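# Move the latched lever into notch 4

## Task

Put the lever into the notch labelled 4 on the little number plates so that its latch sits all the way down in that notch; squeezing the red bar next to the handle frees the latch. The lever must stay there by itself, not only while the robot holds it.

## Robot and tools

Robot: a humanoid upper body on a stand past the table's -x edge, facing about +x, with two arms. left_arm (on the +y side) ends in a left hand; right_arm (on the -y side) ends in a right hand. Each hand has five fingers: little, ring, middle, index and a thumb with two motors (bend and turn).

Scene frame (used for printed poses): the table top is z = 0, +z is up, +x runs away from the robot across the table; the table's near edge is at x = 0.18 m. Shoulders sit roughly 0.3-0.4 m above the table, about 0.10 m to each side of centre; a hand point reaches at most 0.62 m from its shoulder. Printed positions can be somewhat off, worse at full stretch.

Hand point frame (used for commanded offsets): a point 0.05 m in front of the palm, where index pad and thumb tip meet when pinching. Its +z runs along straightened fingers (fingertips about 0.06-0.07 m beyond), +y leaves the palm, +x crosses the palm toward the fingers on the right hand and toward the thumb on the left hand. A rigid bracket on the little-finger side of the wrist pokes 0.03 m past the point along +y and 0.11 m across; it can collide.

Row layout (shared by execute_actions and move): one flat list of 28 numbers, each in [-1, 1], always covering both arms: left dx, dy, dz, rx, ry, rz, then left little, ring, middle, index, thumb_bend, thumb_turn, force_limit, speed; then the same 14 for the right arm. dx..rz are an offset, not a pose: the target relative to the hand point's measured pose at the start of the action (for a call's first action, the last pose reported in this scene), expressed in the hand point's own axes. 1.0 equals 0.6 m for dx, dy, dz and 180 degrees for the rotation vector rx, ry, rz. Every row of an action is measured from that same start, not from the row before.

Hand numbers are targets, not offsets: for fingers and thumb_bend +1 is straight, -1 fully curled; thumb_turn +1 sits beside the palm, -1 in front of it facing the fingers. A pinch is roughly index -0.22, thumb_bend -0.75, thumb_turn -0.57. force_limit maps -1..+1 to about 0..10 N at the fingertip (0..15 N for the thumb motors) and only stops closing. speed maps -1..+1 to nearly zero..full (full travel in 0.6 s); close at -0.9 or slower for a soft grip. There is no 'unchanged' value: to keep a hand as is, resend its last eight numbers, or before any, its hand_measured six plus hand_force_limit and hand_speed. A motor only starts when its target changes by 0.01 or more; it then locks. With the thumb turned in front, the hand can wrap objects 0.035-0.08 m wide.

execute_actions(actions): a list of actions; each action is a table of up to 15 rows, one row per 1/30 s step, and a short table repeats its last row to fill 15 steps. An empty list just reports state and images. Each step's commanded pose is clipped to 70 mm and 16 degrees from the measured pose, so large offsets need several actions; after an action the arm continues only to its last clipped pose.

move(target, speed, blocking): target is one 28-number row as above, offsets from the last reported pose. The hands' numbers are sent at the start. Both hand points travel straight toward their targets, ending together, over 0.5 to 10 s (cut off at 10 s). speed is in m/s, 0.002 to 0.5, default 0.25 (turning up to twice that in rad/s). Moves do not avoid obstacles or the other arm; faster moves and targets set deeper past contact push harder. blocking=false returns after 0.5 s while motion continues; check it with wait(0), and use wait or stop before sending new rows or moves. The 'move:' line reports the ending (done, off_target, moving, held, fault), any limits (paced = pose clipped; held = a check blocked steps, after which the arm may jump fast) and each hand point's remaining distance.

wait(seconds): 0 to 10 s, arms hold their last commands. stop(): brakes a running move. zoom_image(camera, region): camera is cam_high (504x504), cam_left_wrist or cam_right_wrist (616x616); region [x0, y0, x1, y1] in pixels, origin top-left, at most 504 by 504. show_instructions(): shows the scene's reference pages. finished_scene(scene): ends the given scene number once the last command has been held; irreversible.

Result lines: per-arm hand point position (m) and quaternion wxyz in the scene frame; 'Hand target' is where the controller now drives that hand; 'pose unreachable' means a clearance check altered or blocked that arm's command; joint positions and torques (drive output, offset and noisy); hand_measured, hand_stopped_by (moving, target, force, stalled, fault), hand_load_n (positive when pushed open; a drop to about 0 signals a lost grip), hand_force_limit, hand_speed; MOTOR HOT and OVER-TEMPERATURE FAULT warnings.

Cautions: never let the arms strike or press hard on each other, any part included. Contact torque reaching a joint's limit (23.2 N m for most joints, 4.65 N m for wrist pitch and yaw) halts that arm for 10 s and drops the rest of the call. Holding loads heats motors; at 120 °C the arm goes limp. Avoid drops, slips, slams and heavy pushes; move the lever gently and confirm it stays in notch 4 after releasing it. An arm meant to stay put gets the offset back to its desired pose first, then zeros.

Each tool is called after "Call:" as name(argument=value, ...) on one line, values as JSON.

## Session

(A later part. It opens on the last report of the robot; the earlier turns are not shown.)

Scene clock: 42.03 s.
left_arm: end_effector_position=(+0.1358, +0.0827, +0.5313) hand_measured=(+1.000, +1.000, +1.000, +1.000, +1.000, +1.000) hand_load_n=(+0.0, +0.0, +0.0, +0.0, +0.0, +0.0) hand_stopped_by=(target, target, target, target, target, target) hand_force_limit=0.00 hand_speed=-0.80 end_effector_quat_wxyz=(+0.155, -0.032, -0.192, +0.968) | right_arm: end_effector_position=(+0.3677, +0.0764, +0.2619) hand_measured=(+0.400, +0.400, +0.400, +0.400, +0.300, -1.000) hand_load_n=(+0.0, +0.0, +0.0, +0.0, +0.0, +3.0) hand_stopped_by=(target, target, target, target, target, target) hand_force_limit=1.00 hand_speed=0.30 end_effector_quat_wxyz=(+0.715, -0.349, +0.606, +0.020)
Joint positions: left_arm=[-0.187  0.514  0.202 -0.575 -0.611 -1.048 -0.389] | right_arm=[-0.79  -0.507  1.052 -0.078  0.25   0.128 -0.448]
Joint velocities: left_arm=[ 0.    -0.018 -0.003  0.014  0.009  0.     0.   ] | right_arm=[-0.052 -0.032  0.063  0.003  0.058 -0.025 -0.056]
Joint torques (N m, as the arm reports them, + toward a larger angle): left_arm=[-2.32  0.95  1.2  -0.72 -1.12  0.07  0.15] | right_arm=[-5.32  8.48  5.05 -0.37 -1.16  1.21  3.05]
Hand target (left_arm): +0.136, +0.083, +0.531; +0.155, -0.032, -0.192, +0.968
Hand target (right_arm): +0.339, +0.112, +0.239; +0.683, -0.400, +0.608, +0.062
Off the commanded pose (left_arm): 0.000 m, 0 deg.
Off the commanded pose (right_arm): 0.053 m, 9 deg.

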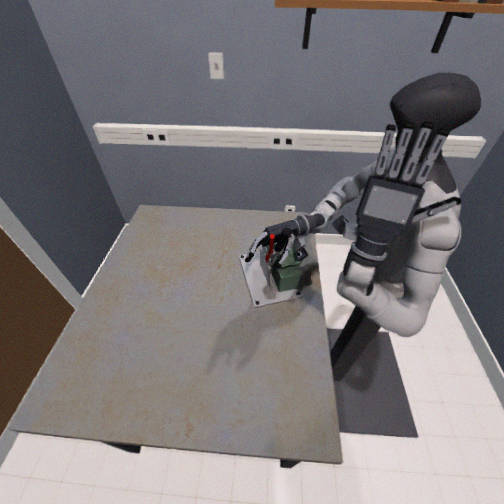

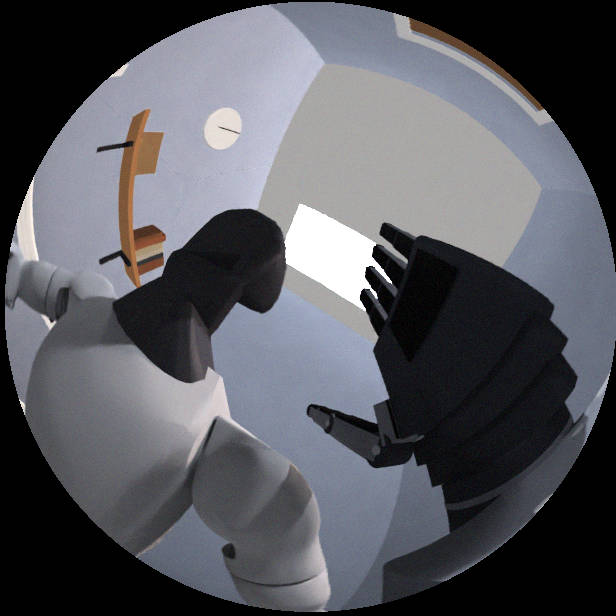

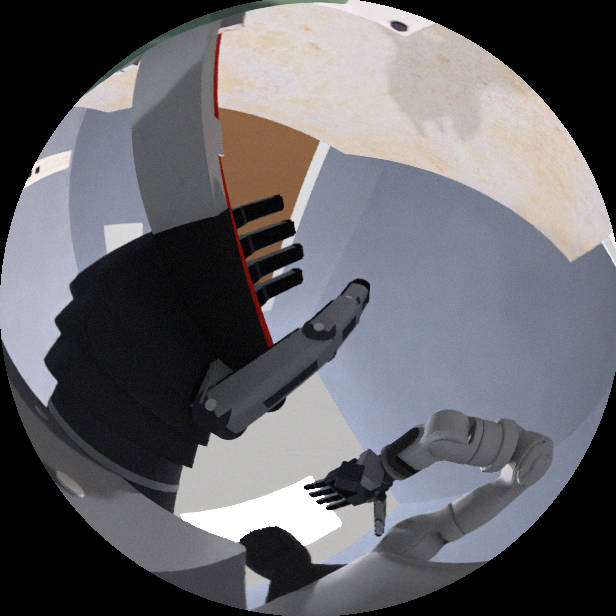

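Call:
move(target=[0,0,0,0,0,0,1,1,1,1,1,1,0,-0.8,-0.04,-0.04,-0.07,0,0,0,1,1,1,1,1,-1,1,0.3], speed=0.05)

Call:
zoom_image(camera="cam_high", region=[230,200,330,300])

Scene clock: 46.60 s.
left_arm: end_effector_position=(+0.1358, +0.0827, +0.5313) hand_measured=(+1.000, +1.000, +1.000, +1.000, +1.000, +1.000) hand_load_n=(+0.0, +0.0, +0.0, +0.0, +0.0, +0.0) hand_stopped_by=(target, target, target, target, target, target) hand_force_limit=0.00 hand_speed=-0.80 end_effector_quat_wxyz=(+0.155, -0.032, -0.192, +0.968) | right_arm: end_effector_position=(+0.3361, +0.0459, +0.2940) hand_measured=(+1.000, +1.000, +1.000, +1.000, +1.000, -1.000) hand_load_n=(+0.0, +0.0, +0.0, +0.0, +0.0, +0.0) hand_stopped_by=(target, target, target, target, target, target) hand_force_limit=1.00 hand_speed=0.30 end_effector_quat_wxyz=(+0.717, -0.349, +0.603, +0.019)
Joint positions: left_arm=[-0.187  0.514  0.202 -0.575 -0.611 -1.048 -0.389] | right_arm=[-0.718 -0.75   1.002 -0.469  0.324  0.268 -0.486]
Joint velocities: left_arm=[ 0.    -0.011 -0.012 -0.009  0.002  0.     0.   ] | right_arm=[ 0.    -0.006  0.    -0.012  0.006  0.003  0.   ]
Joint torques (N m, as the arm reports them, + toward a larger angle): left_arm=[-2.31  0.83  1.27 -0.53 -1.05  0.05  0.16] | right_arm=[-3.15 -0.91 -3.11 -2.62 -0.75 -0.45 -0.48]
Hand target (left_arm): +0.136, +0.083, +0.531; +0.155, -0.032, -0.192, +0.968
Hand target (right_arm): +0.336, +0.045, +0.294; +0.716, -0.347, +0.606, +0.019
Off the commanded pose (left_arm): 0.000 m, 0 deg.
Off the commanded pose (right_arm): 0.001 m, 0 deg.
move: done

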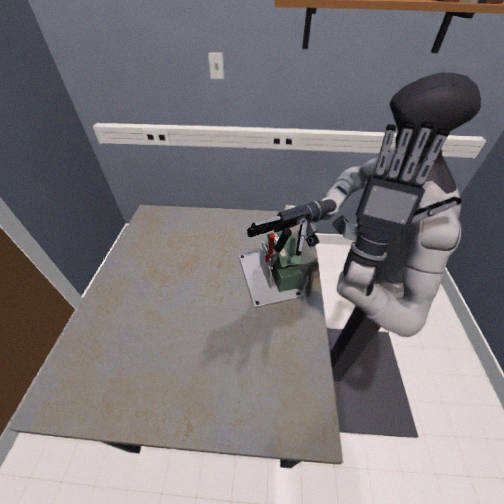

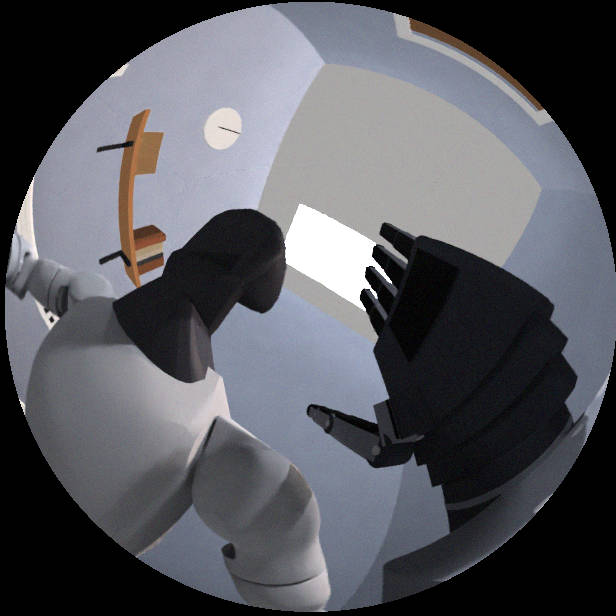

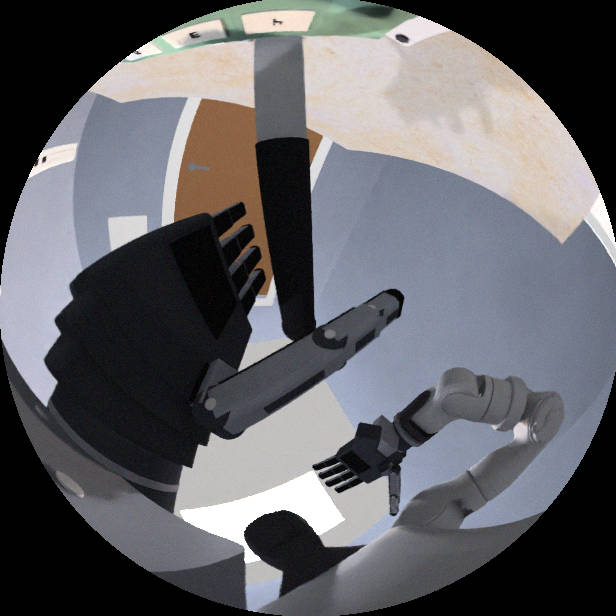

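Region (230, 200, 330, 300) of cam_high's 504x504 image, scaled by 5.040, with more detail than that image has.

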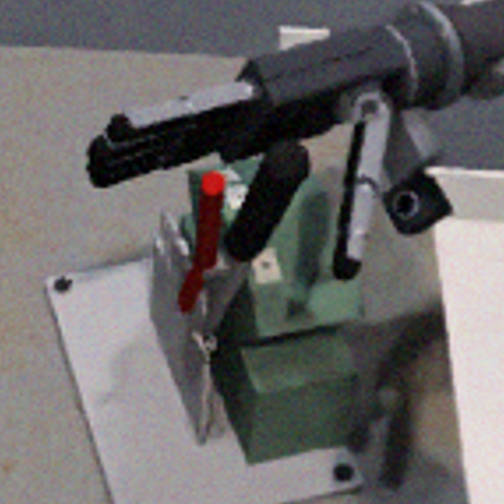

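Call:
finished_scene(scene=2)

The scene is finished: the task was done.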